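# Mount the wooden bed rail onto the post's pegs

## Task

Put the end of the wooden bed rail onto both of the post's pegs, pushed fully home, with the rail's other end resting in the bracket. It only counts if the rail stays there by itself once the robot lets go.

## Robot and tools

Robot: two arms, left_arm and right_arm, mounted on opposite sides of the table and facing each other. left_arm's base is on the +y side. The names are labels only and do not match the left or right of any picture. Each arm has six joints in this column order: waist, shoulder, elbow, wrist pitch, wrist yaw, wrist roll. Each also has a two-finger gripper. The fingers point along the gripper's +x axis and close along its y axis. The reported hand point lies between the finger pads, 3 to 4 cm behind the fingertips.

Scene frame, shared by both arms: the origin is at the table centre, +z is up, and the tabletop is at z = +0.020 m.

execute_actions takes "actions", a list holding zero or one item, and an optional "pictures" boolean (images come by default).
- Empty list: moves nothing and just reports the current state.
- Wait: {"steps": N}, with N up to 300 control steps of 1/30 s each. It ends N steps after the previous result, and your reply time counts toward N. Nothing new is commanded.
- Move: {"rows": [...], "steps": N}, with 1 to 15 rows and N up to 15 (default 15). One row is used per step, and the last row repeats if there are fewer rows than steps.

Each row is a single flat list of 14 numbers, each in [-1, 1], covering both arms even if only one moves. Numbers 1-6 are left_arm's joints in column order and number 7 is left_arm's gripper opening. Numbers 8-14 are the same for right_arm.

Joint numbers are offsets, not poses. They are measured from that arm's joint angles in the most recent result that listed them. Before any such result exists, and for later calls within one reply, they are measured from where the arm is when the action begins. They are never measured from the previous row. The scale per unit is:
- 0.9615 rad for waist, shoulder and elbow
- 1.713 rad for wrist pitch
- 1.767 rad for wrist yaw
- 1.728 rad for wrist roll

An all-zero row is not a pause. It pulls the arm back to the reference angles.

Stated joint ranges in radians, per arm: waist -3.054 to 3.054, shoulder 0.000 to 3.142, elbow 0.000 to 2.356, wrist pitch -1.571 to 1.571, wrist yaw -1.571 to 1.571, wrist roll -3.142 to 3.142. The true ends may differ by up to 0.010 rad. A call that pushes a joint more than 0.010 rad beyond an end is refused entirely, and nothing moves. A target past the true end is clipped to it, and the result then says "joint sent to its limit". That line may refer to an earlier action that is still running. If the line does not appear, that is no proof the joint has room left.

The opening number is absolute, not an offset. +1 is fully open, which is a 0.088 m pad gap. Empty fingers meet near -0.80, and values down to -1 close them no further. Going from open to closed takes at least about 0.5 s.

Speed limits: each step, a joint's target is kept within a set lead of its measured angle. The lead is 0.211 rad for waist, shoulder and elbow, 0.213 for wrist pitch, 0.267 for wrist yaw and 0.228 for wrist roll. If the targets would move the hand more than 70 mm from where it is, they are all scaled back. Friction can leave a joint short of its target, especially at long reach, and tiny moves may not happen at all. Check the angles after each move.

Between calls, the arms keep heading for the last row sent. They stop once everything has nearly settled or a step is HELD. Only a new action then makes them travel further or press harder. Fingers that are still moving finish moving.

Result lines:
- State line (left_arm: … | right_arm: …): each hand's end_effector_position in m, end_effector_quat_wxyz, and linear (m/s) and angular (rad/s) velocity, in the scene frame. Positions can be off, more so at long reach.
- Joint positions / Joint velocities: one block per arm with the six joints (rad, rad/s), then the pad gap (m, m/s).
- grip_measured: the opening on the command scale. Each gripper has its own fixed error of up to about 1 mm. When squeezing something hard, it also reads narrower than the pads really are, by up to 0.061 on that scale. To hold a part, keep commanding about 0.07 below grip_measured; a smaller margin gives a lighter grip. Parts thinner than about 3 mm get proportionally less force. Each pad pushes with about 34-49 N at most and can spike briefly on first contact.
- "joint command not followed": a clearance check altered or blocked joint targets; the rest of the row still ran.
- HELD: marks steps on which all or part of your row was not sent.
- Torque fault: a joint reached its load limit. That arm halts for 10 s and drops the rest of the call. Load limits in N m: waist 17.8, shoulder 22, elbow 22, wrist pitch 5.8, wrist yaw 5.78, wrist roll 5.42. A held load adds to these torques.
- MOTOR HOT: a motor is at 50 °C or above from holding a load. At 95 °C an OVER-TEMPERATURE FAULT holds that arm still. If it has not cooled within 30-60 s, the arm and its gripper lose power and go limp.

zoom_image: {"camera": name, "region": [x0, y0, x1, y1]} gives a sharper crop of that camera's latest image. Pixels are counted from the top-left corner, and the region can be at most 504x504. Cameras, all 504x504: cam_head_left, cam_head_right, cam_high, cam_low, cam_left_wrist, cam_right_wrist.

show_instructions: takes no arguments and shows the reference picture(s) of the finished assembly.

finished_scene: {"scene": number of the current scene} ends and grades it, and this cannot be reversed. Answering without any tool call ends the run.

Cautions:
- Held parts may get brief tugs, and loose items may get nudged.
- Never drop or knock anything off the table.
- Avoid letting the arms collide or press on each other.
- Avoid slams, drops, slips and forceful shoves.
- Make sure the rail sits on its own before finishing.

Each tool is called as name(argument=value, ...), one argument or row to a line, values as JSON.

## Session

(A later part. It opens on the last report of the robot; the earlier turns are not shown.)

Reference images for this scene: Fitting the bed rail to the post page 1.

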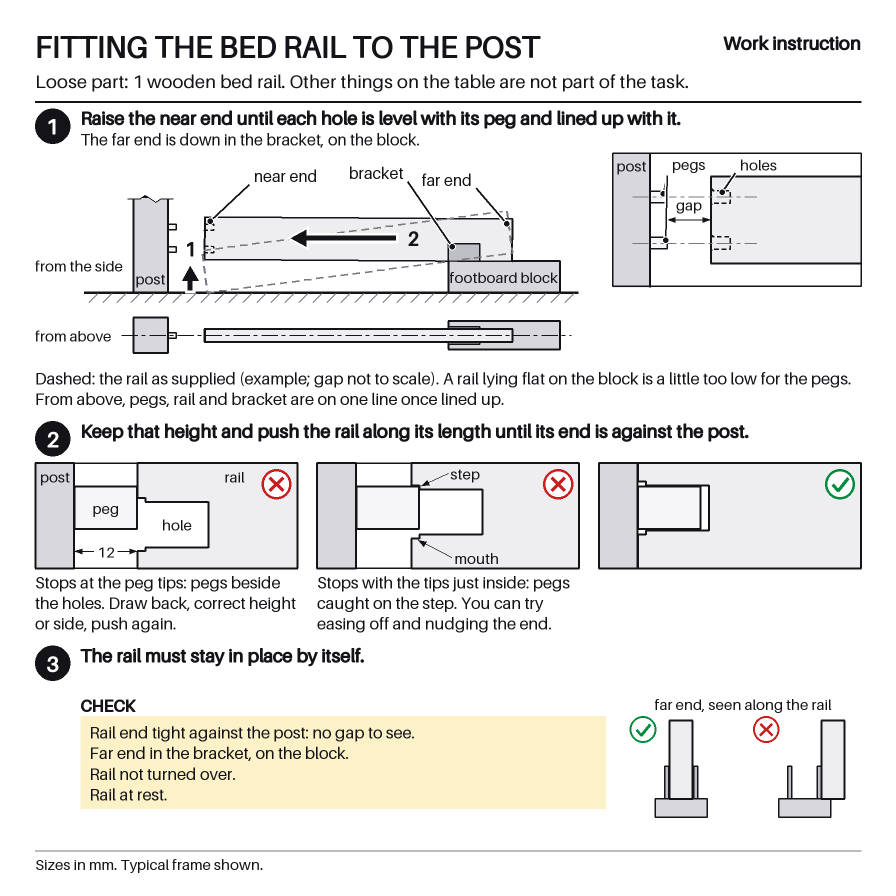

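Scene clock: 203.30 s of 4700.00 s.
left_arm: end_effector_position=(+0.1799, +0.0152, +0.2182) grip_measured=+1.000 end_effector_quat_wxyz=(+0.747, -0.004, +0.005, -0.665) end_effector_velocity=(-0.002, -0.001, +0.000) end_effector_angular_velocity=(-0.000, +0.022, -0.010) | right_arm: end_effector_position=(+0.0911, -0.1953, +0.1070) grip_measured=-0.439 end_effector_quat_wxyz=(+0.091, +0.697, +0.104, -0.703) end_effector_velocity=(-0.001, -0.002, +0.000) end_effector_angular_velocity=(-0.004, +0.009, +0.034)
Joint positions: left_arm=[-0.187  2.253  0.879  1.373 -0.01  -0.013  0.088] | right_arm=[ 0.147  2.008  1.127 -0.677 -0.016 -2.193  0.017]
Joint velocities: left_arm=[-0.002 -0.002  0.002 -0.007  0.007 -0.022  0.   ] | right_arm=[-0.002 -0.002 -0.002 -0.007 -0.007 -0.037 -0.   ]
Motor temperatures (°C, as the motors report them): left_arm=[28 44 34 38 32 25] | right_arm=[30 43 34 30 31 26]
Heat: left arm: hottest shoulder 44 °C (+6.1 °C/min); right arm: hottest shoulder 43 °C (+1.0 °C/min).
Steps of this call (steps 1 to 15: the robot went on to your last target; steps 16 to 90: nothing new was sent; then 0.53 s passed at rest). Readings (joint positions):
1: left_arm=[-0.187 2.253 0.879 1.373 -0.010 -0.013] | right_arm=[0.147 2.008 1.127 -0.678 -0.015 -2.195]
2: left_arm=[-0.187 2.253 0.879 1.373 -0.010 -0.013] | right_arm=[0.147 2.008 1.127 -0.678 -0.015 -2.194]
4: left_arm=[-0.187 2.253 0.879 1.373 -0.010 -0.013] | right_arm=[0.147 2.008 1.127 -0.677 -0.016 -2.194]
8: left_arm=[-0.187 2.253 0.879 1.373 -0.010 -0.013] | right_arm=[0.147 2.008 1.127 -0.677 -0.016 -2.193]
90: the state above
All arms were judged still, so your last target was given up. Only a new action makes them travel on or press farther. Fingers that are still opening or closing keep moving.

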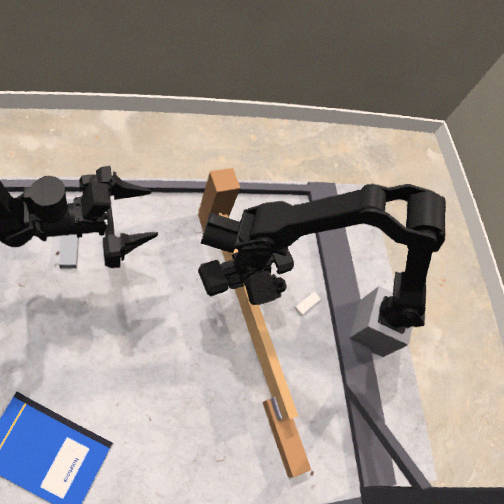

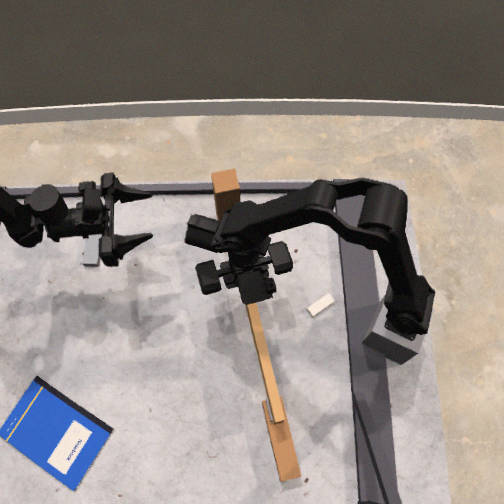

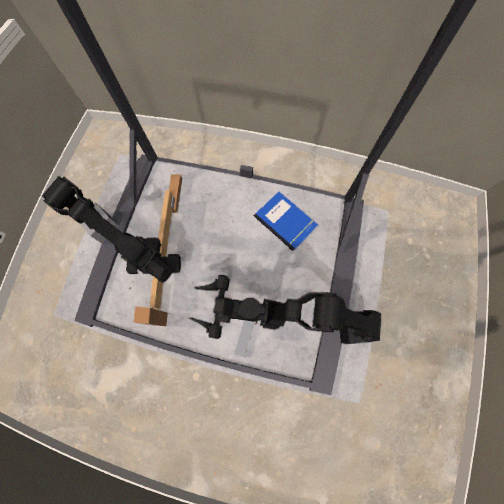

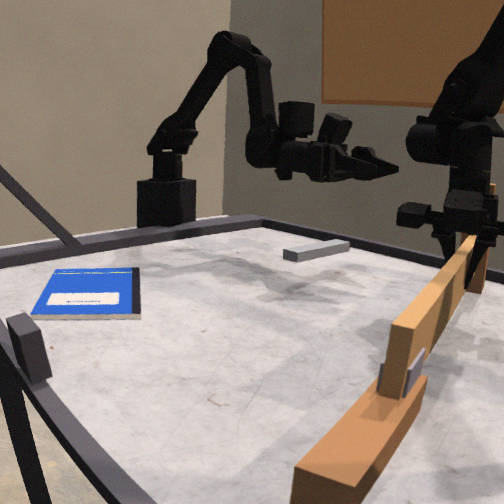

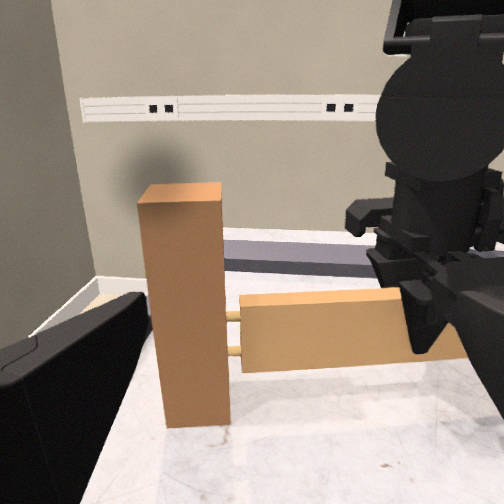

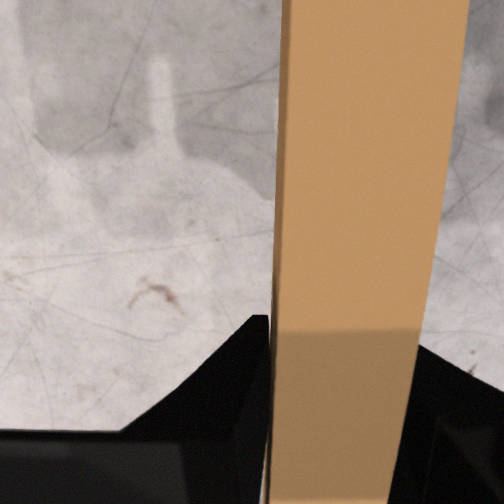

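execute_actions(
  actions=[
    {"rows":[[0,0,0,0,0,0,1,-0.035,-0.02,0,-0.003,0.03,0,-0.9],[0,0,0,0,0,0,1,-0.035,-0.022,0.012,-0.003,0.03,0,-0.9],[0,0,0,0,0,0,1,-0.035,-0.0,0.016,-0.003,0.03,0,-0.9],[0,0,0,0,0,0,1,-0.035,0.014,0.02,-0.003,0.03,0,-0.9],[0,0,0,0,0,0,1,-0.035,0.017,0.023,-0.003,0.03,0,-0.9],[0,0,0,0,0,0,1,-0.035,0.02,0.026,-0.003,0.03,0,-0.9],[0,0,0,0,0,0,1,-0.035,0.023,0.029,-0.003,0.03,0,-0.9],[0,0,0,0,0,0,1,-0.035,0.0,0.0,-0.003,0.03,0,-0.9],[0,0,0,0,0,0,1,-0.035,-0.01,-0.005,-0.003,0.03,0,-0.9],[0,0,0,0,0,0,1,-0.035,-0.015,-0.008,-0.003,0.03,0,-0.9],[0,0,0,0,0,0,1,-0.035,-0.02,-0.011,-0.003,0.03,0,-0.9],[0,0,0,0,0,0,1,-0.035,-0.025,-0.014,-0.003,0.03,0,-0.9],[0,0,0,0,0,0,1,-0.035,-0.03,-0.017,-0.003,0.03,0,-0.9],[0,0,0,0,0,0,1,-0.035,-0.035,-0.02,-0.003,0.03,0,-0.9],[0,0,0,0,0,0,1,-0.035,-0.04,-0.023,-0.003,0.03,0,-0.9]],"steps":15},
  ],
  pictures=false,
)

Scene clock: 212.23 s of 4700.00 s.
left_arm: end_effector_position=(+0.1799, +0.0152, +0.2182) grip_measured=+1.000 end_effector_quat_wxyz=(+0.747, -0.004, +0.005, -0.665) end_effector_velocity=(-0.002, +0.000, -0.004) end_effector_angular_velocity=(+0.011, +0.009, -0.010) | right_arm: end_effector_position=(+0.0917, -0.1956, +0.1080) grip_measured=-0.439 end_effector_quat_wxyz=(+0.088, +0.698, +0.104, -0.703) end_effector_velocity=(-0.003, -0.008, +0.004) end_effector_angular_velocity=(+0.032, -0.020, +0.010)
Joint positions: left_arm=[-0.187  2.253  0.879  1.373 -0.01  -0.013  0.088] | right_arm=[ 0.145  2.003  1.124 -0.674 -0.016 -2.191  0.017]
Joint velocities: left_arm=[-0.002  0.002 -0.002 -0.007  0.007 -0.007  0.   ] | right_arm=[ 0.002 -0.061 -0.076  0.051  0.007 -0.007 -0.   ]
Motor temperatures (°C, as the motors report them): left_arm=[28 45 34 38 32 25] | right_arm=[29 42 34 30 30 26]
Heat: left arm: hottest shoulder 45 °C (+6.0 °C/min); right arm: hottest shoulder 42 °C (+0.0 °C/min).
Steps of this call (steps 1 to 90: nothing new was sent; then 5.43 s passed at rest; steps 91 to 105: all 15 steps of this action). Readings (joint positions):
91: left_arm=[-0.187 2.253 0.879 1.373 -0.010 -0.013] | right_arm=[0.145 2.008 1.127 -0.677 -0.017 -2.192]
92: left_arm=[-0.187 2.253 0.879 1.373 -0.010 -0.013] | right_arm=[0.144 2.008 1.127 -0.677 -0.018 -2.192]
94: left_arm=[-0.187 2.253 0.879 1.373 -0.010 -0.013] | right_arm=[0.144 2.008 1.128 -0.678 -0.017 -2.192]
98: left_arm=[-0.187 2.253 0.879 1.373 -0.010 -0.013] | right_arm=[0.144 2.011 1.133 -0.684 -0.017 -2.191]
105: the state above

execute_actions(
  actions=[
    {"rows":[[0,0,0,0,0,0,1,-0.06,-0.02,-0.012,0.002,0.05,0,-0.9],[0,0,0,0,0,0,1,-0.06,-0.022,-0.013,0.003,0.05,0,-0.9],[0,0,0,0,0,0,1,0,-0.024,-0.014,0.004,0,0,-0.9],[0,0,0,0,0,0,1,0,-0.026,-0.015,0.005,0,0,-0.9],[0,0,0,0,0,0,1,-0.06,-0.028,-0.016,0.006,0.05,0,-0.9],[0,0,0,0,0,0,1,-0.06,-0.03,-0.017,0.007,0.05,0,-0.9],[0,0,0,0,0,0,1,0,-0.032,-0.018,0.008,0,0,-0.9],[0,0,0,0,0,0,1,0,-0.034,-0.019,0.009,0,0,-0.9],[0,0,0,0,0,0,1,-0.06,-0.036,-0.02,0.01,0.05,0,-0.9],[0,0,0,0,0,0,1,-0.06,-0.038,-0.021,0.011,0.05,0,-0.9],[0,0,0,0,0,0,1,0,-0.04,-0.022,0.012,0,0,-0.9],[0,0,0,0,0,0,1,0,-0.042,-0.023,0.013,0,0,-0.9],[0,0,0,0,0,0,1,-0.06,-0.044,-0.024,0.014,0.05,0,-0.9]],"steps":15},
  ],
  pictures=false,
)

Scene clock: 222.80 s of 4700.00 s.
left_arm: end_effector_position=(+0.1799, +0.0152, +0.2182) grip_measured=+1.000 end_effector_quat_wxyz=(+0.747, -0.004, +0.005, -0.665) end_effector_velocity=(-0.000, -0.001, +0.000) end_effector_angular_velocity=(+0.003, -0.007, +0.005) | right_arm: end_effector_position=(+0.0921, -0.1957, +0.1086) grip_measured=-0.439 end_effector_quat_wxyz=(+0.082, +0.702, +0.107, -0.699) end_effector_velocity=(-0.002, -0.005, -0.001) end_effector_angular_velocity=(+0.000, +0.007, +0.005)
Joint positions: left_arm=[-0.187  2.253  0.879  1.373 -0.01  -0.013  0.088] | right_arm=[ 0.145  1.991  1.108 -0.654 -0.013 -2.188  0.017]
Joint velocities: left_arm=[-0.002 -0.002  0.002 -0.007 -0.007  0.007  0.   ] | right_arm=[-0.002 -0.012 -0.022  0.007 -0.007 -0.007  0.   ]
Motor temperatures (°C, as the motors report them): left_arm=[28 45 34 38 32 25] | right_arm=[29 45 33 30 31 26]
Heat: left arm: hottest shoulder 45 °C (+5.1 °C/min); right arm: hottest shoulder 45 °C (+4.0 °C/min).
Steps of this call (steps 1 to 15: the robot went on to your last target; steps 16 to 90: nothing new was sent; then 7.07 s passed at rest; steps 91 to 105: all 15 steps of this action). Readings (joint positions):
91: left_arm=[-0.187 2.253 0.879 1.373 -0.010 -0.013] | right_arm=[0.144 1.999 1.119 -0.670 -0.014 -2.190]
92: left_arm=[-0.187 2.253 0.879 1.373 -0.010 -0.013] | right_arm=[0.144 1.999 1.119 -0.670 -0.014 -2.190]
94: left_arm=[-0.187 2.253 0.879 1.373 -0.010 -0.013] | right_arm=[0.149 1.999 1.119 -0.669 -0.011 -2.188]
98: left_arm=[-0.187 2.253 0.879 1.373 -0.010 -0.013] | right_arm=[0.148 1.997 1.116 -0.665 -0.011 -2.188]
105: the state above

execute_actions(
  actions=[
    {"rows":[[0,0,0,0,0,0,1,-0.06,-0.02,-0.012,0.002,0.05,0,-0.9],[0,0,0,0,0,0,1,-0.06,-0.022,-0.013,0.003,0.05,0,-0.9],[0,0,0,0,0,0,1,0,-0.024,-0.014,0.004,0,0,-0.9],[0,0,0,0,0,0,1,0,-0.026,-0.015,0.005,0,0,-0.9],[0,0,0,0,0,0,1,-0.06,-0.028,-0.016,0.006,0.05,0,-0.9],[0,0,0,0,0,0,1,-0.06,-0.03,-0.017,0.007,0.05,0,-0.9],[0,0,0,0,0,0,1,0,-0.032,-0.018,0.008,0,0,-0.9],[0,0,0,0,0,0,1,0,-0.034,-0.019,0.009,0,0,-0.9],[0,0,0,0,0,0,1,-0.06,-0.036,-0.02,0.01,0.05,0,-0.9],[0,0,0,0,0,0,1,-0.06,-0.038,-0.021,0.011,0.05,0,-0.9],[0,0,0,0,0,0,1,0,-0.04,-0.022,0.012,0,0,-0.9],[0,0,0,0,0,0,1,0,-0.042,-0.023,0.013,0,0,-0.9],[0,0,0,0,0,0,1,-0.06,-0.044,-0.024,0.014,0.05,0,-0.9]],"steps":15},
  ],
)

zoom_image(
  camera="cam_left_wrist",
  region=[190,270,310,390],
)

Scene clock: 230.97 s of 4700.00 s.
left_arm: end_effector_position=(+0.1799, +0.0152, +0.2182) grip_measured=+1.000 end_effector_quat_wxyz=(+0.747, -0.004, +0.005, -0.665) end_effector_velocity=(-0.000, +0.000, -0.001) end_effector_angular_velocity=(+0.006, +0.008, +0.005) | right_arm: end_effector_position=(+0.0921, -0.1959, +0.1088) grip_measured=-0.440 end_effector_quat_wxyz=(+0.077, +0.705, +0.111, -0.696) end_effector_velocity=(-0.001, -0.002, +0.002) end_effector_angular_velocity=(+0.009, +0.004, +0.005)
Joint positions: left_arm=[-0.187  2.253  0.879  1.373 -0.01  -0.013  0.088] | right_arm=[ 0.145  1.98   1.092 -0.634 -0.012 -2.184  0.017]
Joint velocities: left_arm=[-0.002 -0.002 -0.002 -0.007 -0.007 -0.007  0.   ] | right_arm=[-0.002 -0.017 -0.017  0.007 -0.007 -0.007 -0.   ]
Motor temperatures (°C, as the motors report them): left_arm=[28 46 34 39 32 25] | right_arm=[30 46 33 30 35 26]
Heat: left arm: hottest shoulder 46 °C (+5.1 °C/min); right arm: hottest shoulder 46 °C (+5.1 °C/min).
Steps of this call (steps 1 to 15: the robot went on to your last target; steps 16 to 90: nothing new was sent; then 4.67 s passed at rest; steps 91 to 105: all 15 steps of this action). Readings (joint positions):
91: left_arm=[-0.187 2.253 0.879 1.373 -0.010 -0.013] | right_arm=[0.145 1.990 1.106 -0.652 -0.011 -2.187]
92: left_arm=[-0.187 2.253 0.879 1.373 -0.010 -0.013] | right_arm=[0.145 1.990 1.105 -0.651 -0.011 -2.187]
94: left_arm=[-0.187 2.253 0.879 1.373 -0.010 -0.013] | right_arm=[0.151 1.990 1.104 -0.650 -0.006 -2.185]
98: left_arm=[-0.187 2.253 0.879 1.373 -0.010 -0.013] | right_arm=[0.149 1.986 1.100 -0.644 -0.009 -2.185]
105: the state above

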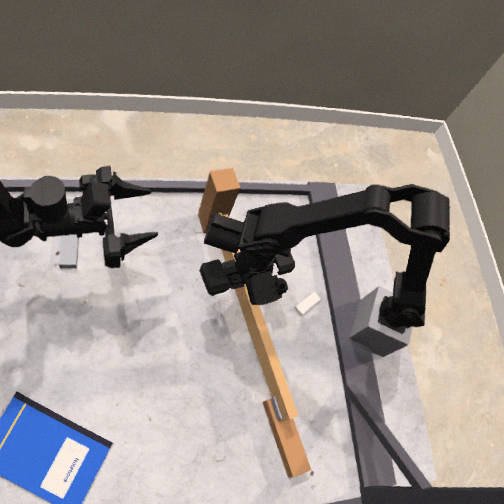

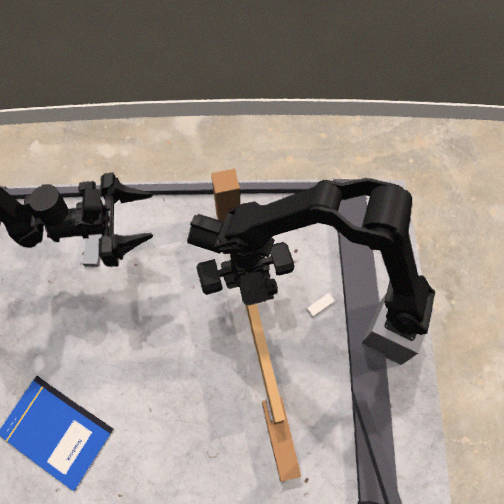

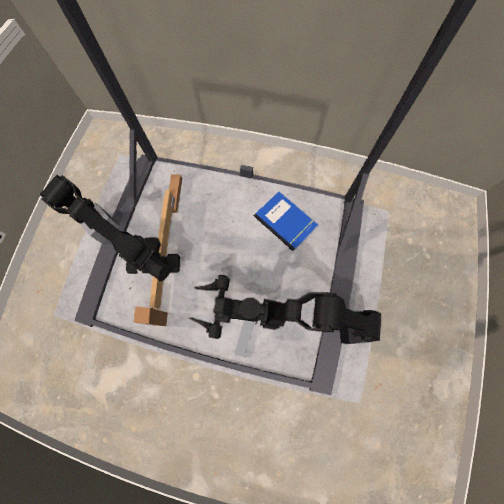

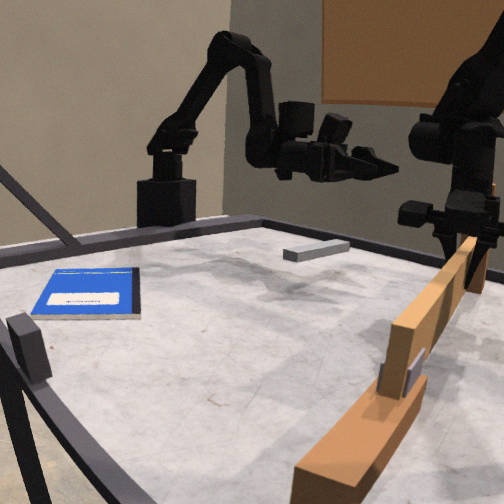

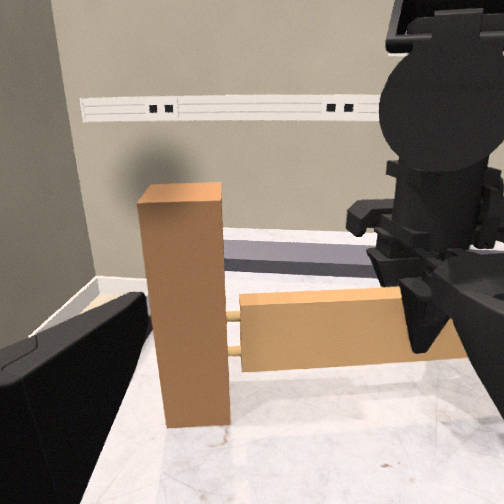

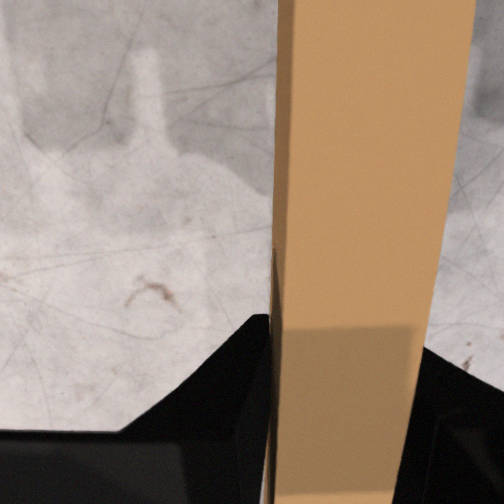

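Region (190, 270, 310, 390) of cam_left_wrist's 504x504 image, scaled by 4.200, with more detail than that image has.

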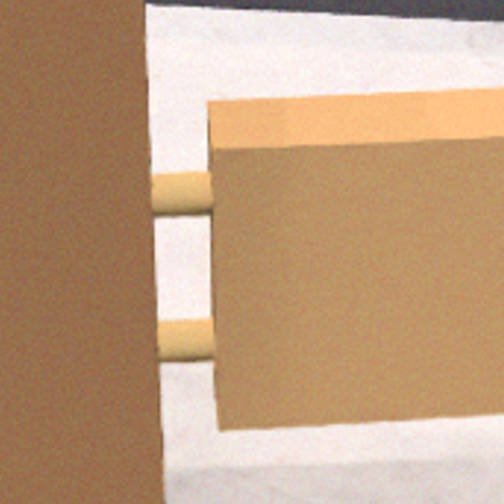

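execute_actions(
  actions=[
    {"rows":[[0,0,0,0,0,0,1,0,0.03,0.035,-0.016,0,0,-0.9]],"steps":12},
  ],
  pictures=false,
)

execute_actions(
  actions=[
    {"rows":[[0,0,0,0,0,0,1,-0.06,0,0,0,0.04,-0.004,-0.9],[0,0,0,0,0,0,1,-0.06,0,0,0,0.04,-0.006,-0.9],[0,0,0,0,0,0,1,0,0,0,0,0,-0.008,-0.9],[0,0,0,0,0,0,1,0,0,0,0,0,-0.01,-0.9],[0,0,0,0,0,0,1,-0.06,0,0,0,0.04,-0.012,-0.9],[0,0,0,0,0,0,1,-0.06,0,0,0,0.04,-0.014,-0.9],[0,0,0,0,0,0,1,0,0,0,0,0,-0.016,-0.9],[0,0,0,0,0,0,1,0,0,0,0,0,-0.018,-0.9],[0,0,0,0,0,0,1,-0.06,0,0,0,0.04,-0.02,-0.9],[0,0,0,0,0,0,1,-0.06,0,0,0,0.04,-0.022,-0.9],[0,0,0,0,0,0,1,0,0,0,0,0,-0.024,-0.9],[0,0,0,0,0,0,1,0,0,0,0,0,-0.026,-0.9],[0,0,0,0,0,0,1,-0.06,0,0,0,0.04,-0.028,-0.9]],"steps":15},
  ],
  pictures=false,
)

Scene clock: 240.67 s of 4700.00 s.
left_arm: end_effector_position=(+0.1799, +0.0152, +0.2182) grip_measured=+1.000 end_effector_quat_wxyz=(+0.747, -0.004, +0.005, -0.665) end_effector_velocity=(+0.002, -0.000, +0.000) end_effector_angular_velocity=(+0.002, +0.008, +0.020) | right_arm: end_effector_position=(+0.0910, -0.1956, +0.1078) grip_measured=-0.440 end_effector_quat_wxyz=(+0.084, +0.702, +0.105, -0.700) end_effector_velocity=(+0.002, +0.000, +0.001) end_effector_angular_velocity=(+0.000, +0.007, +0.015)
Joint positions: left_arm=[-0.187  2.253  0.879  1.373 -0.01  -0.013  0.088] | right_arm=[ 0.149  1.996  1.112 -0.659 -0.011 -2.182  0.017]
Joint velocities: left_arm=[-0.002 -0.002  0.002 -0.007 -0.022 -0.007  0.   ] | right_arm=[-0.007  0.002  0.007 -0.007 -0.007 -0.022  0.   ]
Motor temperatures (°C, as the motors report them): left_arm=[28 46 34 39 32 25] | right_arm=[32 48 33 29 38 26]
Heat: left arm: hottest shoulder 46 °C (+4.0 °C/min); right arm: hottest shoulder 48 °C (+7.1 °C/min).
Steps of this call (steps 1 to 15: the robot went on to your last target; steps 16 to 90: nothing new was sent; then 6.30 s passed at rest; steps 91 to 102: all 12 steps of this action). Readings (joint positions):
91: left_arm=[-0.187 2.253 0.879 1.373 -0.010 -0.013] | right_arm=[0.149 1.982 1.092 -0.635 -0.008 -2.183]
92: left_arm=[-0.187 2.253 0.879 1.373 -0.010 -0.013] | right_arm=[0.151 1.985 1.097 -0.642 -0.006 -2.182]
94: left_arm=[-0.187 2.253 0.879 1.373 -0.010 -0.013] | right_arm=[0.151 1.990 1.105 -0.651 -0.006 -2.182]
98: left_arm=[-0.187 2.253 0.879 1.373 -0.010 -0.013] | right_arm=[0.149 1.995 1.110 -0.658 -0.010 -2.182]
102: the state above

Scene clock: 241.17 s of 4700.00 s.
left_arm: end_effector_position=(+0.1799, +0.0152, +0.2182) grip_measured=+1.000 end_effector_quat_wxyz=(+0.747, -0.004, +0.005, -0.665) end_effector_velocity=(-0.002, +0.000, -0.000) end_effector_angular_velocity=(-0.003, +0.007, -0.010) | right_arm: end_effector_position=(+0.0920, -0.1960, +0.1078) grip_measured=-0.441 end_effector_quat_wxyz=(+0.090, +0.699, +0.112, -0.700) end_effector_velocity=(-0.005, -0.002, -0.001) end_effector_angular_velocity=(-0.004, +0.024, +0.040)
Joint positions: left_arm=[-0.187  2.253  0.879  1.373 -0.01  -0.013  0.088] | right_arm=[ 0.144  1.996  1.112 -0.659 -0.016 -2.207  0.017]
Joint velocities: left_arm=[-0.002  0.002 -0.002  0.007  0.007 -0.007  0.   ] | right_arm=[ 0.002 -0.002 -0.007 -0.007 -0.022 -0.037 -0.   ]
Motor temperatures (°C, as the motors report them): left_arm=[28 46 34 39 32 25] | right_arm=[32 48 33 29 38 26]
Heat: left arm: hottest shoulder 46 °C (+4.1 °C/min); right arm: hottest shoulder 48 °C (+7.1 °C/min).
Steps of this call (steps 1 to 15: all 15 steps of this action). Readings (joint positions):
1: left_arm=[-0.187 2.253 0.879 1.373 -0.010 -0.013] | right_arm=[0.146 1.996 1.112 -0.659 -0.014 -2.182]
2: left_arm=[-0.187 2.253 0.879 1.373 -0.010 -0.013] | right_arm=[0.143 1.996 1.112 -0.659 -0.017 -2.182]
4: left_arm=[-0.187 2.253 0.879 1.373 -0.010 -0.013] | right_arm=[0.148 1.996 1.112 -0.659 -0.013 -2.182]
8: left_arm=[-0.187 2.253 0.879 1.373 -0.010 -0.013] | right_arm=[0.148 1.996 1.112 -0.659 -0.011 -2.191]
15: the state above

execute_actions(
  actions=[
    {"rows":[[0,0,0,0,0,0,1,-0.045,0.03,0.0,0,0.03,0.01,-0.9],[0,0,0,0,0,0,1,-0.045,0.015,0.03,0,0.03,0.01,-0.9],[0,0,0,0,0,0,1,-0.045,-0.02,0.028,0,0.03,0.01,-0.9],[0,0,0,0,0,0,1,-0.045,-0.035,0.0,0,0.03,0.01,-0.9],[0,0,0,0,0,0,1,-0.045,-0.02,-0.024,0,0.03,0.01,-0.9],[0,0,0,0,0,0,1,-0.045,0.012,-0.022,0,0.03,0.01,-0.9],[0,0,0,0,0,0,1,-0.045,0.024,0.0,0,0.03,0.01,-0.9],[0,0,0,0,0,0,1,-0.045,0.012,0.025,0,0.03,0.01,-0.9],[0,0,0,0,0,0,1,-0.045,-0.017,0.023,0,0.03,0.01,-0.9],[0,0,0,0,0,0,1,-0.045,-0.03,0.0,0,0.03,0.01,-0.9],[0,0,0,0,0,0,1,-0.045,-0.017,-0.019,0,0.03,0.01,-0.9],[0,0,0,0,0,0,1,-0.045,0.01,-0.017,0,0.03,0.01,-0.9],[0,0,0,0,0,0,1,-0.045,0.019,0.0,0,0.03,0.01,-0.9],[0,0,0,0,0,0,1,-0.045,0.01,0.02,0,0.03,0.01,-0.9],[0,0,0,0,0,0,1,-0.045,-0.012,0.018,0,0.03,0.01,-0.9]],"steps":15},
  ],
  pictures=false,
)

Scene clock: 251.73 s of 4700.00 s.
left_arm: end_effector_position=(+0.1799, +0.0152, +0.2182) grip_measured=+1.000 end_effector_quat_wxyz=(+0.747, -0.004, +0.005, -0.665) end_effector_velocity=(-0.005, -0.001, +0.000) end_effector_angular_velocity=(+0.002, +0.008, -0.015) | right_arm: end_effector_position=(+0.0920, -0.1959, +0.1079) grip_measured=-0.441 end_effector_quat_wxyz=(+0.083, +0.700, +0.105, -0.701) end_effector_velocity=(+0.001, +0.004, +0.005) end_effector_angular_velocity=(+0.014, +0.002, +0.005)
Joint positions: left_arm=[-0.187  2.253  0.879  1.373 -0.01  -0.013  0.088] | right_arm=[ 0.144  1.996  1.112 -0.659 -0.016 -2.187  0.017]
Joint velocities: left_arm=[-0.007 -0.002  0.002 -0.007  0.007 -0.007  0.   ] | right_arm=[-0.002 -0.007  0.012 -0.007 -0.007 -0.007 -0.   ]
Motor temperatures (°C, as the motors report them): left_arm=[28 46 34 39 32 25] | right_arm=[32 46 33 29 40 26]
Heat: left arm: hottest shoulder 46 °C (+3.0 °C/min); right arm: hottest shoulder 46 °C (+3.0 °C/min).
Steps of this call (steps 1 to 15: the robot went on to your last target; steps 16 to 90: nothing new was sent; then 7.07 s passed at rest; steps 91 to 105: all 15 steps of this action). Readings (joint positions):
91: left_arm=[-0.187 2.253 0.879 1.373 -0.010 -0.013] | right_arm=[0.144 1.997 1.112 -0.660 -0.015 -2.205]
92: left_arm=[-0.187 2.253 0.879 1.373 -0.010 -0.013] | right_arm=[0.144 1.997 1.114 -0.662 -0.015 -2.200]
94: left_arm=[-0.187 2.253 0.879 1.373 -0.010 -0.013] | right_arm=[0.144 1.996 1.115 -0.663 -0.016 -2.193]
98: left_arm=[-0.187 2.253 0.879 1.373 -0.010 -0.013] | right_arm=[0.144 1.996 1.112 -0.660 -0.016 -2.188]
105: the state above

execute_actions(
  actions=[
    {"rows":[[0,0,0,0,0,0,1,-0.055,0.015,0.02,0,0.035,0,-0.9],[0,0,0,0,0,0,1,-0.055,0.018,0.023,0,0.035,0,-0.9],[0,0,0,0,0,0,1,-0.055,0.021,0.026,0,0.035,0,-0.9],[0,0,0,0,0,0,1,-0.055,0.024,0.029,0,0.035,0,-0.9],[0,0,0,0,0,0,1,-0.055,0.027,0.032,0,0.035,0,-0.9],[0,0,0,0,0,0,1,-0.055,0.03,0.035,0,0.035,0,-0.9],[0,0,0,0,0,0,1,-0.055,0.033,0.038,0,0.035,0,-0.9],[0,0,0,0,0,0,1,-0.055,0.036,0.041,0,0.035,0,-0.9],[0,0,0,0,0,0,1,-0.055,0.039,0.044,0,0.035,0,-0.9],[0,0,0,0,0,0,1,-0.055,0.042,0.047,0,0.035,0,-0.9],[0,0,0,0,0,0,1,-0.055,0.045,0.05,0,0.035,0,-0.9],[0,0,0,0,0,0,1,-0.055,0.048,0.053,0,0.035,0,-0.9],[0,0,0,0,0,0,1,-0.055,0.051,0.056,0,0.035,0,-0.9],[0,0,0,0,0,0,1,-0.055,0.054,0.059,0,0.035,0,-0.9],[0,0,0,0,0,0,1,-0.055,0.057,0.062,0,0.035,0,-0.9]],"steps":15},
  ],
  pictures=false,
)

execute_actions(
  actions=[
    {"rows":[[0,0,0,0,0,0,1,0,0,0,0,0,0,-0.9]],"steps":3},
  ],
  pictures=false,
)

Scene clock: 260.73 s of 4700.00 s.
left_arm: end_effector_position=(+0.1799, +0.0152, +0.2182) grip_measured=+1.000 end_effector_quat_wxyz=(+0.747, -0.004, +0.005, -0.665) end_effector_velocity=(-0.000, -0.001, +0.000) end_effector_angular_velocity=(-0.000, +0.022, +0.005) | right_arm: end_effector_position=(+0.0925, -0.1950, +0.1069) grip_measured=-0.441 end_effector_quat_wxyz=(+0.088, +0.697, +0.097, -0.705) end_effector_velocity=(-0.004, +0.002, -0.006) end_effector_angular_velocity=(-0.040, +0.038, +0.039)
Joint positions: left_arm=[-0.187  2.253  0.879  1.373 -0.01  -0.013  0.088] | right_arm=[ 0.143  2.016  1.139 -0.688 -0.016 -2.183  0.017]
Joint velocities: left_arm=[-0.002 -0.002  0.002 -0.007 -0.007 -0.022  0.   ] | right_arm=[ 0.002  0.051  0.051 -0.051 -0.022 -0.037  0.   ]
Motor temperatures (°C, as the motors report them): left_arm=[28 47 33 40 32 25] | right_arm=[32 46 34 29 39 26]
Heat: left arm: hottest shoulder 47 °C (+3.0 °C/min); right arm: hottest shoulder 46 °C (+2.0 °C/min).
Steps of this call (steps 1 to 15: the robot went on to your last target; steps 16 to 90: nothing new was sent; then 5.50 s passed at rest; steps 91 to 105: all 15 steps of this action). Readings (joint positions):
91: left_arm=[-0.187 2.253 0.879 1.373 -0.010 -0.013] | right_arm=[0.144 1.996 1.113 -0.661 -0.016 -2.186]
92: left_arm=[-0.187 2.253 0.879 1.373 -0.010 -0.013] | right_arm=[0.144 1.996 1.114 -0.661 -0.016 -2.185]
94: left_arm=[-0.187 2.253 0.879 1.373 -0.010 -0.013] | right_arm=[0.144 1.999 1.117 -0.664 -0.016 -2.185]
98: left_arm=[-0.187 2.253 0.879 1.373 -0.010 -0.013] | right_arm=[0.143 2.005 1.125 -0.673 -0.016 -2.184]
105: the state above

Scene clock: 260.83 s of 4700.00 s.
left_arm: end_effector_position=(+0.1799, +0.0152, +0.2182) grip_measured=+1.000 end_effector_quat_wxyz=(+0.747, -0.004, +0.005, -0.665) end_effector_velocity=(-0.002, +0.000, -0.001) end_effector_angular_velocity=(+0.005, +0.023, -0.010) | right_arm: end_effector_position=(+0.0915, -0.1952, +0.1068) grip_measured=-0.441 end_effector_quat_wxyz=(+0.090, +0.697, +0.096, -0.705) end_effector_velocity=(-0.006, -0.005, -0.001) end_effector_angular_velocity=(-0.018, +0.030, +0.010)
Joint positions: left_arm=[-0.187  2.253  0.879  1.373 -0.01  -0.013  0.088] | right_arm=[ 0.147  2.016  1.139 -0.69  -0.014 -2.181  0.017]
Joint velocities: left_arm=[-0.002 -0.002 -0.002 -0.007  0.007 -0.022  0.   ] | right_arm=[ 0.002 -0.002 -0.007 -0.022 -0.022 -0.007  0.   ]
Motor temperatures (°C, as the motors report them): left_arm=[28 47 33 40 32 25] | right_arm=[32 46 34 29 39 26]
Heat: left arm: hottest shoulder 47 °C (+3.0 °C/min); right arm: hottest shoulder 46 °C (+2.0 °C/min).
Steps of this call (steps 1 to 3: all 3 steps of this action). Readings (joint positions):
1: left_arm=[-0.187 2.253 0.879 1.373 -0.010 -0.013] | right_arm=[0.146 2.016 1.139 -0.689 -0.016 -2.182]
2: left_arm=[-0.187 2.253 0.879 1.373 -0.010 -0.013] | right_arm=[0.147 2.016 1.139 -0.690 -0.014 -2.181]
3: the state above

execute_actions(
  actions=[
    {"rows":[[0,0,0,0,0,0,1,0,-0.045,-0.035,0.018,0,0,-0.9]],"steps":12},
  ],
  pictures=false,
)

execute_actions(
  actions=[
    {"rows":[[0,0,0,0,0,0,1,-0.055,0.005,0.025,0.005,0.035,0,-0.9],[0,0,0,0,0,0,1,-0.055,0.008,0.028,0.005,0.035,0,-0.9],[0,0,0,0,0,0,1,-0.055,0.011,0.031,0.005,0.035,0,-0.9],[0,0,0,0,0,0,1,-0.055,0.014,0.034,0.005,0.035,0,-0.9],[0,0,0,0,0,0,1,-0.055,0.017,0.037,0.005,0.035,0,-0.9],[0,0,0,0,0,0,1,-0.055,0.02,0.04,0.005,0.035,0,-0.9],[0,0,0,0,0,0,1,-0.055,0.023,0.043,0.005,0.035,0,-0.9],[0,0,0,0,0,0,1,-0.055,0.026,0.046,0.005,0.035,0,-0.9],[0,0,0,0,0,0,1,-0.055,0.029,0.049,0.005,0.035,0,-0.9],[0,0,0,0,0,0,1,-0.055,0.032,0.052,0.005,0.035,0,-0.9],[0,0,0,0,0,0,1,-0.055,0.035,0.055,0.005,0.035,0,-0.9],[0,0,0,0,0,0,1,-0.055,0.038,0.058,0.005,0.035,0,-0.9],[0,0,0,0,0,0,1,-0.055,0.041,0.061,0.005,0.035,0,-0.9],[0,0,0,0,0,0,1,-0.055,0.044,0.064,0.005,0.035,0,-0.9],[0,0,0,0,0,0,1,-0.055,0.047,0.067,0.005,0.035,0,-0.9]],"steps":15},
  ],
  pictures=false,
)

execute_actions(
  actions=[
    {"rows":[[0,0,0,0,0,0,1,0,0,0,0,0,0,-0.9]],"steps":3},
  ],
  pictures=false,
)

Scene clock: 269.80 s of 4700.00 s.
left_arm: end_effector_position=(+0.1799, +0.0152, +0.2182) grip_measured=+1.000 end_effector_quat_wxyz=(+0.747, -0.004, +0.005, -0.665) end_effector_velocity=(+0.002, +0.001, +0.002) end_effector_angular_velocity=(-0.008, +0.006, +0.010) | right_arm: end_effector_position=(+0.0912, -0.1952, +0.1080) grip_measured=-0.441 end_effector_quat_wxyz=(+0.081, +0.700, +0.104, -0.701) end_effector_velocity=(-0.002, -0.004, -0.001) end_effector_angular_velocity=(-0.009, +0.011, +0.005)
Joint positions: left_arm=[-0.187  2.253  0.879  1.373 -0.01  -0.013  0.088] | right_arm=[ 0.147  1.997  1.114 -0.661 -0.016 -2.179  0.017]
Joint velocities: left_arm=[ 0.002 -0.002 -0.002  0.007 -0.007 -0.007  0.   ] | right_arm=[-0.002 -0.002 -0.007 -0.007 -0.007 -0.007 -0.   ]
Motor temperatures (°C, as the motors report them): left_arm=[28 47 33 40 32 25] | right_arm=[31 46 34 29 37 26]
Heat: left arm: hottest shoulder 47 °C (+3.0 °C/min); right arm: hottest shoulder 46 °C (+4.0 °C/min).
Steps of this call (steps 1 to 15: the robot went on to your last target; steps 16 to 90: nothing new was sent; then 5.57 s passed at rest; steps 91 to 102: all 12 steps of this action). Readings (joint positions):
91: left_arm=[-0.187 2.253 0.879 1.373 -0.010 -0.013] | right_arm=[0.147 2.011 1.134 -0.686 -0.015 -2.179]
92: left_arm=[-0.187 2.253 0.879 1.373 -0.010 -0.013] | right_arm=[0.147 2.006 1.128 -0.677 -0.015 -2.179]
94: left_arm=[-0.187 2.253 0.879 1.373 -0.010 -0.013] | right_arm=[0.147 2.001 1.120 -0.668 -0.016 -2.179]
98: left_arm=[-0.187 2.253 0.879 1.373 -0.010 -0.013] | right_arm=[0.147 1.998 1.115 -0.662 -0.016 -2.179]
102: the state above

Scene clock: 270.30 s of 4700.00 s.
left_arm: end_effector_position=(+0.1799, +0.0152, +0.2182) grip_measured=+1.000 end_effector_quat_wxyz=(+0.747, -0.004, +0.005, -0.665) end_effector_velocity=(+0.002, +0.001, -0.004) end_effector_angular_velocity=(+0.023, -0.005, +0.020) | right_arm: end_effector_position=(+0.0926, -0.1942, +0.1074) grip_measured=-0.443 end_effector_quat_wxyz=(+0.084, +0.697, +0.097, -0.706) end_effector_velocity=(-0.003, -0.002, -0.003) end_effector_angular_velocity=(-0.059, +0.045, +0.005)
Joint positions: left_arm=[-0.187  2.253  0.879  1.373 -0.01  -0.013  0.088] | right_arm=[ 0.142  2.014  1.138 -0.684 -0.021 -2.178  0.017]
Joint velocities: left_arm=[-0.002 -0.002 -0.002 -0.022 -0.022  0.007  0.   ] | right_arm=[-0.002  0.046  0.056 -0.081 -0.022 -0.007 -0.   ]
Motor temperatures (°C, as the motors report them): left_arm=[28 47 33 40 32 25] | right_arm=[31 46 34 29 37 26]
Heat: left arm: hottest shoulder 47 °C (+2.0 °C/min); right arm: hottest shoulder 46 °C (+4.1 °C/min).
Steps of this call (steps 1 to 15: all 15 steps of this action). Readings (joint positions):
1: left_arm=[-0.187 2.253 0.879 1.373 -0.010 -0.013] | right_arm=[0.144 1.997 1.114 -0.661 -0.017 -2.179]
2: left_arm=[-0.187 2.253 0.879 1.373 -0.010 -0.013] | right_arm=[0.142 1.997 1.115 -0.661 -0.021 -2.179]
4: left_arm=[-0.187 2.253 0.879 1.373 -0.010 -0.013] | right_arm=[0.142 1.997 1.116 -0.661 -0.021 -2.179]
8: left_arm=[-0.187 2.253 0.879 1.373 -0.010 -0.013] | right_arm=[0.142 2.003 1.124 -0.669 -0.021 -2.179]
15: the state above

Scene clock: 270.40 s of 4700.00 s.
left_arm: end_effector_position=(+0.1799, +0.0152, +0.2182) grip_measured=+1.000 end_effector_quat_wxyz=(+0.747, -0.004, +0.005, -0.665) end_effector_velocity=(+0.002, -0.000, -0.003) end_effector_angular_velocity=(+0.016, +0.009, +0.020) | right_arm: end_effector_position=(+0.0915, -0.1945, +0.1074) grip_measured=-0.443 end_effector_quat_wxyz=(+0.086, +0.697, +0.096, -0.705) end_effector_velocity=(-0.005, -0.003, +0.002) end_effector_angular_velocity=(-0.009, +0.027, -0.005)
Joint positions: left_arm=[-0.187  2.253  0.879  1.373 -0.01  -0.013  0.088] | right_arm=[ 0.146  2.014  1.138 -0.687 -0.016 -2.176  0.017]
Joint velocities: left_arm=[-0.002 -0.002  0.002 -0.022 -0.022 -0.007  0.   ] | right_arm=[ 0.002 -0.007 -0.002 -0.022 -0.022  0.007 -0.001]
Motor temperatures (°C, as the motors report them): left_arm=[28 47 33 40 32 25] | right_arm=[31 46 34 29 37 26]
Heat: left arm: hottest shoulder 47 °C (+2.0 °C/min); right arm: hottest shoulder 46 °C (+4.1 °C/min).
Steps of this call (steps 1 to 3: all 3 steps of this action). Readings (joint positions):
1: left_arm=[-0.187 2.253 0.879 1.373 -0.010 -0.013] | right_arm=[0.144 2.014 1.138 -0.686 -0.019 -2.177]
2: left_arm=[-0.187 2.253 0.879 1.373 -0.010 -0.013] | right_arm=[0.146 2.014 1.138 -0.687 -0.016 -2.177]
3: the state above

execute_actions(
  actions=[
    {"rows":[[0,0,0,0,0,0,1,0,-0.04,-0.03,0.016,0,0,-0.9]],"steps":12},
  ],
  pictures=false,
)

execute_actions(
  actions=[
    {"rows":[[0,0,0,0,0,0,1,-0.06,0.02,0.03,0.003,0.03,0,-0.9],[0,0,0,0,0,0,1,-0.06,0.02,0.03,0.003,0.034,0,-0.9],[0,0,0,0,0,0,1,-0.06,0.02,0.03,0.003,0.038,0,-0.9],[0,0,0,0,0,0,1,-0.06,0.02,0.03,0.003,0.042,0,-0.9],[0,0,0,0,0,0,1,-0.065,0.02,0.03,0.003,0.046,0,-0.9],[0,0,0,0,0,0,1,-0.065,0.02,0.03,0.003,0.05,0,-0.9],[0,0,0,0,0,0,1,-0.065,0.02,0.03,0.003,0.054,0,-0.9],[0,0,0,0,0,0,1,-0.065,0.02,0.03,0.003,0.058,0,-0.9],[0,0,0,0,0,0,1,-0.07,0.02,0.03,0.003,0.062,0,-0.9],[0,0,0,0,0,0,1,-0.07,0.02,0.03,0.003,0.066,0,-0.9],[0,0,0,0,0,0,1,-0.07,0.02,0.03,0.003,0.07,0,-0.9],[0,0,0,0,0,0,1,-0.07,0.02,0.03,0.003,0.074,0,-0.9],[0,0,0,0,0,0,1,-0.075,0.02,0.03,0.003,0.078,0,-0.9],[0,0,0,0,0,0,1,-0.075,0.02,0.03,0.003,0.082,0,-0.9],[0,0,0,0,0,0,1,-0.075,0.02,0.03,0.003,0.086,0,-0.9]],"steps":15},
  ],
  pictures=false,
)

execute_actions(
  actions=[
    {"rows":[[0,0,0,0,0,0,1,0,0,0,0,0,0,-0.9]],"steps":3},
  ],
  pictures=false,
)

Scene clock: 283.83 s of 4700.00 s.
left_arm: end_effector_position=(+0.1799, +0.0152, +0.2182) grip_measured=+1.000 end_effector_quat_wxyz=(+0.747, -0.004, +0.005, -0.665) end_effector_velocity=(-0.003, -0.001, -0.003) end_effector_angular_velocity=(+0.016, +0.009, +0.000) | right_arm: end_effector_position=(+0.0912, -0.1951, +0.1080) grip_measured=-0.443 end_effector_quat_wxyz=(+0.080, +0.700, +0.102, -0.703) end_effector_velocity=(-0.002, -0.000, -0.001) end_effector_angular_velocity=(+0.005, +0.006, +0.010)
Joint positions: left_arm=[-0.187  2.253  0.879  1.373 -0.01  -0.013  0.088] | right_arm=[ 0.146  1.998  1.117 -0.664 -0.018 -2.176  0.017]
Joint velocities: left_arm=[-0.007 -0.002  0.002 -0.022 -0.007 -0.007  0.   ] | right_arm=[ 0.002 -0.002 -0.007  0.007 -0.007 -0.007  0.   ]
Motor temperatures (°C, as the motors report them): left_arm=[28 47 33 40 31 25] | right_arm=[30 45 34 29 34 26]
Heat: left arm: hottest shoulder 47 °C (+2.0 °C/min); right arm: hottest shoulder 45 °C (+0.0 °C/min).
Steps of this call (steps 1 to 15: the robot went on to your last target; steps 16 to 90: nothing new was sent; then 10.03 s passed at rest; steps 91 to 102: all 12 steps of this action). Readings (joint positions):
91: left_arm=[-0.187 2.253 0.879 1.373 -0.010 -0.013] | right_arm=[0.146 2.010 1.134 -0.684 -0.018 -2.176]
92: left_arm=[-0.187 2.253 0.879 1.373 -0.010 -0.013] | right_arm=[0.146 2.006 1.128 -0.677 -0.018 -2.176]
94: left_arm=[-0.187 2.253 0.879 1.373 -0.010 -0.013] | right_arm=[0.146 2.002 1.122 -0.670 -0.018 -2.176]
98: left_arm=[-0.187 2.253 0.879 1.373 -0.010 -0.013] | right_arm=[0.146 1.999 1.118 -0.665 -0.018 -2.176]
102: the state above

Scene clock: 284.33 s of 4700.00 s.
left_arm: end_effector_position=(+0.1799, +0.0152, +0.2182) grip_measured=+1.000 end_effector_quat_wxyz=(+0.747, -0.004, +0.005, -0.665) end_effector_velocity=(-0.000, +0.000, +0.001) end_effector_angular_velocity=(-0.000, +0.022, +0.005) | right_arm: end_effector_position=(+0.0924, -0.1949, +0.1078) grip_measured=-0.444 end_effector_quat_wxyz=(+0.085, +0.705, +0.099, -0.697) end_effector_velocity=(-0.003, -0.002, -0.001) end_effector_angular_velocity=(-0.038, -0.072, +0.032)
Joint positions: left_arm=[-0.187  2.253  0.879  1.373 -0.01  -0.013  0.088] | right_arm=[ 0.151  2.003  1.123 -0.669  0.002 -2.174  0.017]
Joint velocities: left_arm=[-0.002 -0.007 -0.002 -0.007 -0.007 -0.022  0.   ] | right_arm=[ 0.042  0.002 -0.002 -0.007  0.081  0.007 -0.   ]
Motor temperatures (°C, as the motors report them): left_arm=[28 47 33 40 31 25] | right_arm=[30 45 34 29 34 26]
Heat: left arm: hottest shoulder 47 °C (+2.0 °C/min); right arm: hottest shoulder 45 °C (+0.0 °C/min).
Steps of this call (steps 1 to 15: all 15 steps of this action). Readings (joint positions):
1: left_arm=[-0.187 2.253 0.879 1.373 -0.010 -0.013] | right_arm=[0.143 1.999 1.117 -0.663 -0.021 -2.176]
2: left_arm=[-0.187 2.253 0.879 1.373 -0.010 -0.013] | right_arm=[0.139 1.999 1.118 -0.664 -0.026 -2.176]
4: left_arm=[-0.187 2.253 0.879 1.373 -0.010 -0.013] | right_arm=[0.139 2.001 1.120 -0.665 -0.026 -2.176]
8: left_arm=[-0.187 2.253 0.879 1.373 -0.010 -0.013] | right_arm=[0.142 2.002 1.122 -0.668 -0.018 -2.176]
15: the state above

Scene clock: 284.43 s of 4700.00 s.
left_arm: end_effector_position=(+0.1799, +0.0152, +0.2182) grip_measured=+1.000 end_effector_quat_wxyz=(+0.747, -0.004, +0.005, -0.665) end_effector_velocity=(-0.005, +0.001, +0.000) end_effector_angular_velocity=(-0.002, -0.008, -0.015) | right_arm: end_effector_position=(+0.0909, -0.1946, +0.1078) grip_measured=-0.444 end_effector_quat_wxyz=(+0.089, +0.707, +0.099, -0.695) end_effector_velocity=(-0.007, +0.001, +0.002) end_effector_angular_velocity=(+0.015, +0.049, -0.009)
Joint positions: left_arm=[-0.187  2.253  0.879  1.373 -0.01  -0.013  0.088] | right_arm=[ 0.159  2.003  1.123 -0.669  0.009 -2.171  0.017]
Joint velocities: left_arm=[-0.007 -0.002 -0.007  0.007  0.007  0.007  0.   ] | right_arm=[-0.002 -0.007 -0.002 -0.007 -0.051  0.007 -0.   ]
Motor temperatures (°C, as the motors report them): left_arm=[28 47 33 40 31 25] | right_arm=[30 45 34 29 34 26]
Heat: left arm: hottest shoulder 47 °C (+2.0 °C/min); right arm: hottest shoulder 45 °C (+0.0 °C/min).
Steps of this call (steps 1 to 3: all 3 steps of this action). Readings (joint positions):
1: left_arm=[-0.187 2.253 0.879 1.373 -0.010 -0.013] | right_arm=[0.156 2.003 1.123 -0.669 0.005 -2.172]
2: left_arm=[-0.187 2.253 0.879 1.373 -0.010 -0.013] | right_arm=[0.159 2.003 1.123 -0.669 0.010 -2.171]
3: the state above

execute_actions(
  actions=[
    {"rows":[[0,0,0,0,0,0,1,-0.012,-0.035,0.0,-0.006,-0.012,0,-0.9]],"steps":12},
  ],
  pictures=false,
)

execute_actions(
  actions=[
    {"rows":[[0,0,0,0,0,0,1,-0.06,0.022,0.02,0.003,0.04,0,-0.9],[0,0,0,0,0,0,1,-0.06,0.023,0.02,0.003,0.04,0,-0.9],[0,0,0,0,0,0,1,0,0.014,0,0,0,0,-0.9],[0,0,0,0,0,0,1,0,0.015,0,0,0,0,-0.9],[0,0,0,0,0,0,1,-0.06,0.026,0.02,0.004,0.04,0,-0.9],[0,0,0,0,0,0,1,-0.06,0.027,0.02,0.004,0.04,0,-0.9],[0,0,0,0,0,0,1,0,0.018,0,0.001,0,0,-0.9],[0,0,0,0,0,0,1,0,0.019,0,0.001,0,0,-0.9],[0,0,0,0,0,0,1,-0.06,0.03,0.02,0.005,0.04,0,-0.9],[0,0,0,0,0,0,1,-0.06,0.031,0.02,0.005,0.04,0,-0.9],[0,0,0,0,0,0,1,0,0.022,0,0.002,0,0,-0.9],[0,0,0,0,0,0,1,0,0.023,0,0.002,0,0,-0.9],[0,0,0,0,0,0,1,-0.06,0.034,0.02,0.006,0.04,0,-0.9],[0,0,0,0,0,0,1,-0.06,0.035,0.02,0.006,0.04,0,-0.9],[0,0,0,0,0,0,1,0,0.026,0,0.003,0,0,-0.9]],"steps":15},
  ],
  pictures=false,
)

execute_actions(
  actions=[
    {"rows":[[0,0,0,0,0,0,1,-0.06,0.022,0.02,0.003,0.04,0,-0.9],[0,0,0,0,0,0,1,-0.06,0.023,0.02,0.003,0.04,0,-0.9],[0,0,0,0,0,0,1,0,0.014,0,0,0,0,-0.9],[0,0,0,0,0,0,1,0,0.015,0,0,0,0,-0.9],[0,0,0,0,0,0,1,-0.06,0.026,0.02,0.004,0.04,0,-0.9],[0,0,0,0,0,0,1,-0.06,0.027,0.02,0.004,0.04,0,-0.9],[0,0,0,0,0,0,1,0,0.018,0,0.001,0,0,-0.9],[0,0,0,0,0,0,1,0,0.019,0,0.001,0,0,-0.9],[0,0,0,0,0,0,1,-0.06,0.03,0.02,0.005,0.04,0,-0.9],[0,0,0,0,0,0,1,-0.06,0.031,0.02,0.005,0.04,0,-0.9],[0,0,0,0,0,0,1,0,0.022,0,0.002,0,0,-0.9],[0,0,0,0,0,0,1,0,0.023,0,0.002,0,0,-0.9],[0,0,0,0,0,0,1,-0.06,0.034,0.02,0.006,0.04,0,-0.9],[0,0,0,0,0,0,1,-0.06,0.035,0.02,0.006,0.04,0,-0.9],[0,0,0,0,0,0,1,0,0.026,0,0.003,0,0,-0.9]],"steps":15},
  ],
  pictures=false,
)

Scene clock: 297.30 s of 4700.00 s.
left_arm: end_effector_position=(+0.1799, +0.0152, +0.2182) grip_measured=+1.000 end_effector_quat_wxyz=(+0.747, -0.004, +0.005, -0.665) end_effector_velocity=(-0.000, +0.000, -0.001) end_effector_angular_velocity=(+0.006, +0.008, +0.005) | right_arm: end_effector_position=(+0.0910, -0.1950, +0.1096) grip_measured=-0.444 end_effector_quat_wxyz=(+0.082, +0.702, +0.099, -0.701) end_effector_velocity=(-0.002, -0.004, +0.002) end_effector_angular_velocity=(-0.014, +0.013, -0.010)
Joint positions: left_arm=[-0.187  2.253  0.879  1.373 -0.01  -0.013  0.088] | right_arm=[ 0.151  1.997  1.123 -0.674 -0.009 -2.17   0.017]
Joint velocities: left_arm=[-0.002 -0.002 -0.002 -0.007 -0.007 -0.007  0.   ] | right_arm=[-0.002 -0.007 -0.002 -0.022 -0.007  0.007  0.   ]
Motor temperatures (°C, as the motors report them): left_arm=[28 48 33 41 31 25] | right_arm=[29 45 33 29 32 26]
Heat: left arm: hottest shoulder 48 °C (+2.0 °C/min); right arm: hottest shoulder 45 °C (-3.0 °C/min).
Steps of this call (steps 1 to 15: the robot went on to your last target; steps 16 to 90: nothing new was sent; then 9.47 s passed at rest; steps 91 to 102: all 12 steps of this action). Readings (joint positions):
91: left_arm=[-0.187 2.253 0.879 1.373 -0.010 -0.013] | right_arm=[0.154 2.002 1.123 -0.670 -0.002 -2.170]
92: left_arm=[-0.187 2.253 0.879 1.373 -0.010 -0.013] | right_arm=[0.153 2.001 1.123 -0.670 -0.005 -2.170]
94: left_arm=[-0.187 2.253 0.879 1.373 -0.010 -0.013] | right_arm=[0.151 1.999 1.123 -0.673 -0.008 -2.170]
98: left_arm=[-0.187 2.253 0.879 1.373 -0.010 -0.013] | right_arm=[0.151 1.997 1.123 -0.674 -0.009 -2.170]
102: the state above

Scene clock: 297.80 s of 4700.00 s.
left_arm: end_effector_position=(+0.1799, +0.0152, +0.2182) grip_measured=+1.000 end_effector_quat_wxyz=(+0.747, -0.004, +0.005, -0.665) end_effector_velocity=(+0.002, +0.001, -0.001) end_effector_angular_velocity=(+0.006, +0.008, +0.020) | right_arm: end_effector_position=(+0.0913, -0.1957, +0.1070) grip_measured=-0.444 end_effector_quat_wxyz=(+0.083, +0.700, +0.096, -0.703) end_effector_velocity=(-0.008, -0.002, +0.002) end_effector_angular_velocity=(-0.058, -0.112, +0.081)
Joint positions: left_arm=[-0.187  2.253  0.879  1.373 -0.01  -0.013  0.088] | right_arm=[ 0.148  2.007  1.125 -0.675 -0.011 -2.169  0.017]
Joint velocities: left_arm=[-0.002 -0.002 -0.002 -0.007 -0.022 -0.007  0.   ] | right_arm=[ 0.076 -0.007 -0.002 -0.022  0.125 -0.007  0.   ]
Motor temperatures (°C, as the motors report them): left_arm=[28 48 33 41 31 25] | right_arm=[29 45 33 29 32 26]
Heat: left arm: hottest shoulder 48 °C (+2.0 °C/min); right arm: hottest shoulder 45 °C (-3.0 °C/min).
Steps of this call (steps 1 to 15: all 15 steps of this action). Readings (joint positions):
1: left_arm=[-0.187 2.253 0.879 1.373 -0.010 -0.013] | right_arm=[0.147 1.998 1.123 -0.674 -0.011 -2.170]
2: left_arm=[-0.187 2.253 0.879 1.373 -0.010 -0.013] | right_arm=[0.144 1.999 1.123 -0.674 -0.016 -2.170]
4: left_arm=[-0.187 2.253 0.879 1.373 -0.010 -0.013] | right_arm=[0.149 1.999 1.123 -0.674 -0.011 -2.170]
8: left_arm=[-0.187 2.253 0.879 1.373 -0.010 -0.013] | right_arm=[0.150 2.001 1.123 -0.675 -0.009 -2.169]
15: the state above

Scene clock: 298.30 s of 4700.00 s.
left_arm: end_effector_position=(+0.1799, +0.0152, +0.2182) grip_measured=+1.000 end_effector_quat_wxyz=(+0.747, -0.004, +0.005, -0.665) end_effector_velocity=(-0.000, +0.002, -0.005) end_effector_angular_velocity=(+0.016, +0.009, +0.005) | right_arm: end_effector_position=(+0.0913, -0.1958, +0.1065) grip_measured=-0.444 end_effector_quat_wxyz=(+0.084, +0.699, +0.094, -0.704) end_effector_velocity=(-0.004, -0.002, -0.002) end_effector_angular_velocity=(-0.054, -0.113, +0.072)
Joint positions: left_arm=[-0.187  2.253  0.879  1.373 -0.01  -0.013  0.088] | right_arm=[ 0.147  2.011  1.128 -0.679 -0.013 -2.168  0.017]
Joint velocities: left_arm=[-0.002  0.002 -0.007 -0.007 -0.007 -0.007  0.   ] | right_arm=[ 0.066  0.002 -0.002 -0.007  0.125 -0.007 -0.   ]
Motor temperatures (°C, as the motors report them): left_arm=[28 48 33 41 31 25] | right_arm=[29 45 33 29 32 26]
Heat: left arm: hottest shoulder 48 °C (+2.0 °C/min); right arm: hottest shoulder 45 °C (-3.0 °C/min).
Steps of this call (steps 1 to 15: all 15 steps of this action). Readings (joint positions):
1: left_arm=[-0.187 2.253 0.879 1.373 -0.010 -0.013] | right_arm=[0.148 2.007 1.126 -0.675 -0.009 -2.169]
2: left_arm=[-0.187 2.253 0.879 1.373 -0.010 -0.013] | right_arm=[0.146 2.007 1.126 -0.676 -0.011 -2.169]
4: left_arm=[-0.187 2.253 0.879 1.373 -0.010 -0.013] | right_arm=[0.149 2.007 1.126 -0.677 -0.009 -2.169]
8: left_arm=[-0.187 2.253 0.879 1.373 -0.010 -0.013] | right_arm=[0.149 2.008 1.127 -0.678 -0.009 -2.169]
15: the state above


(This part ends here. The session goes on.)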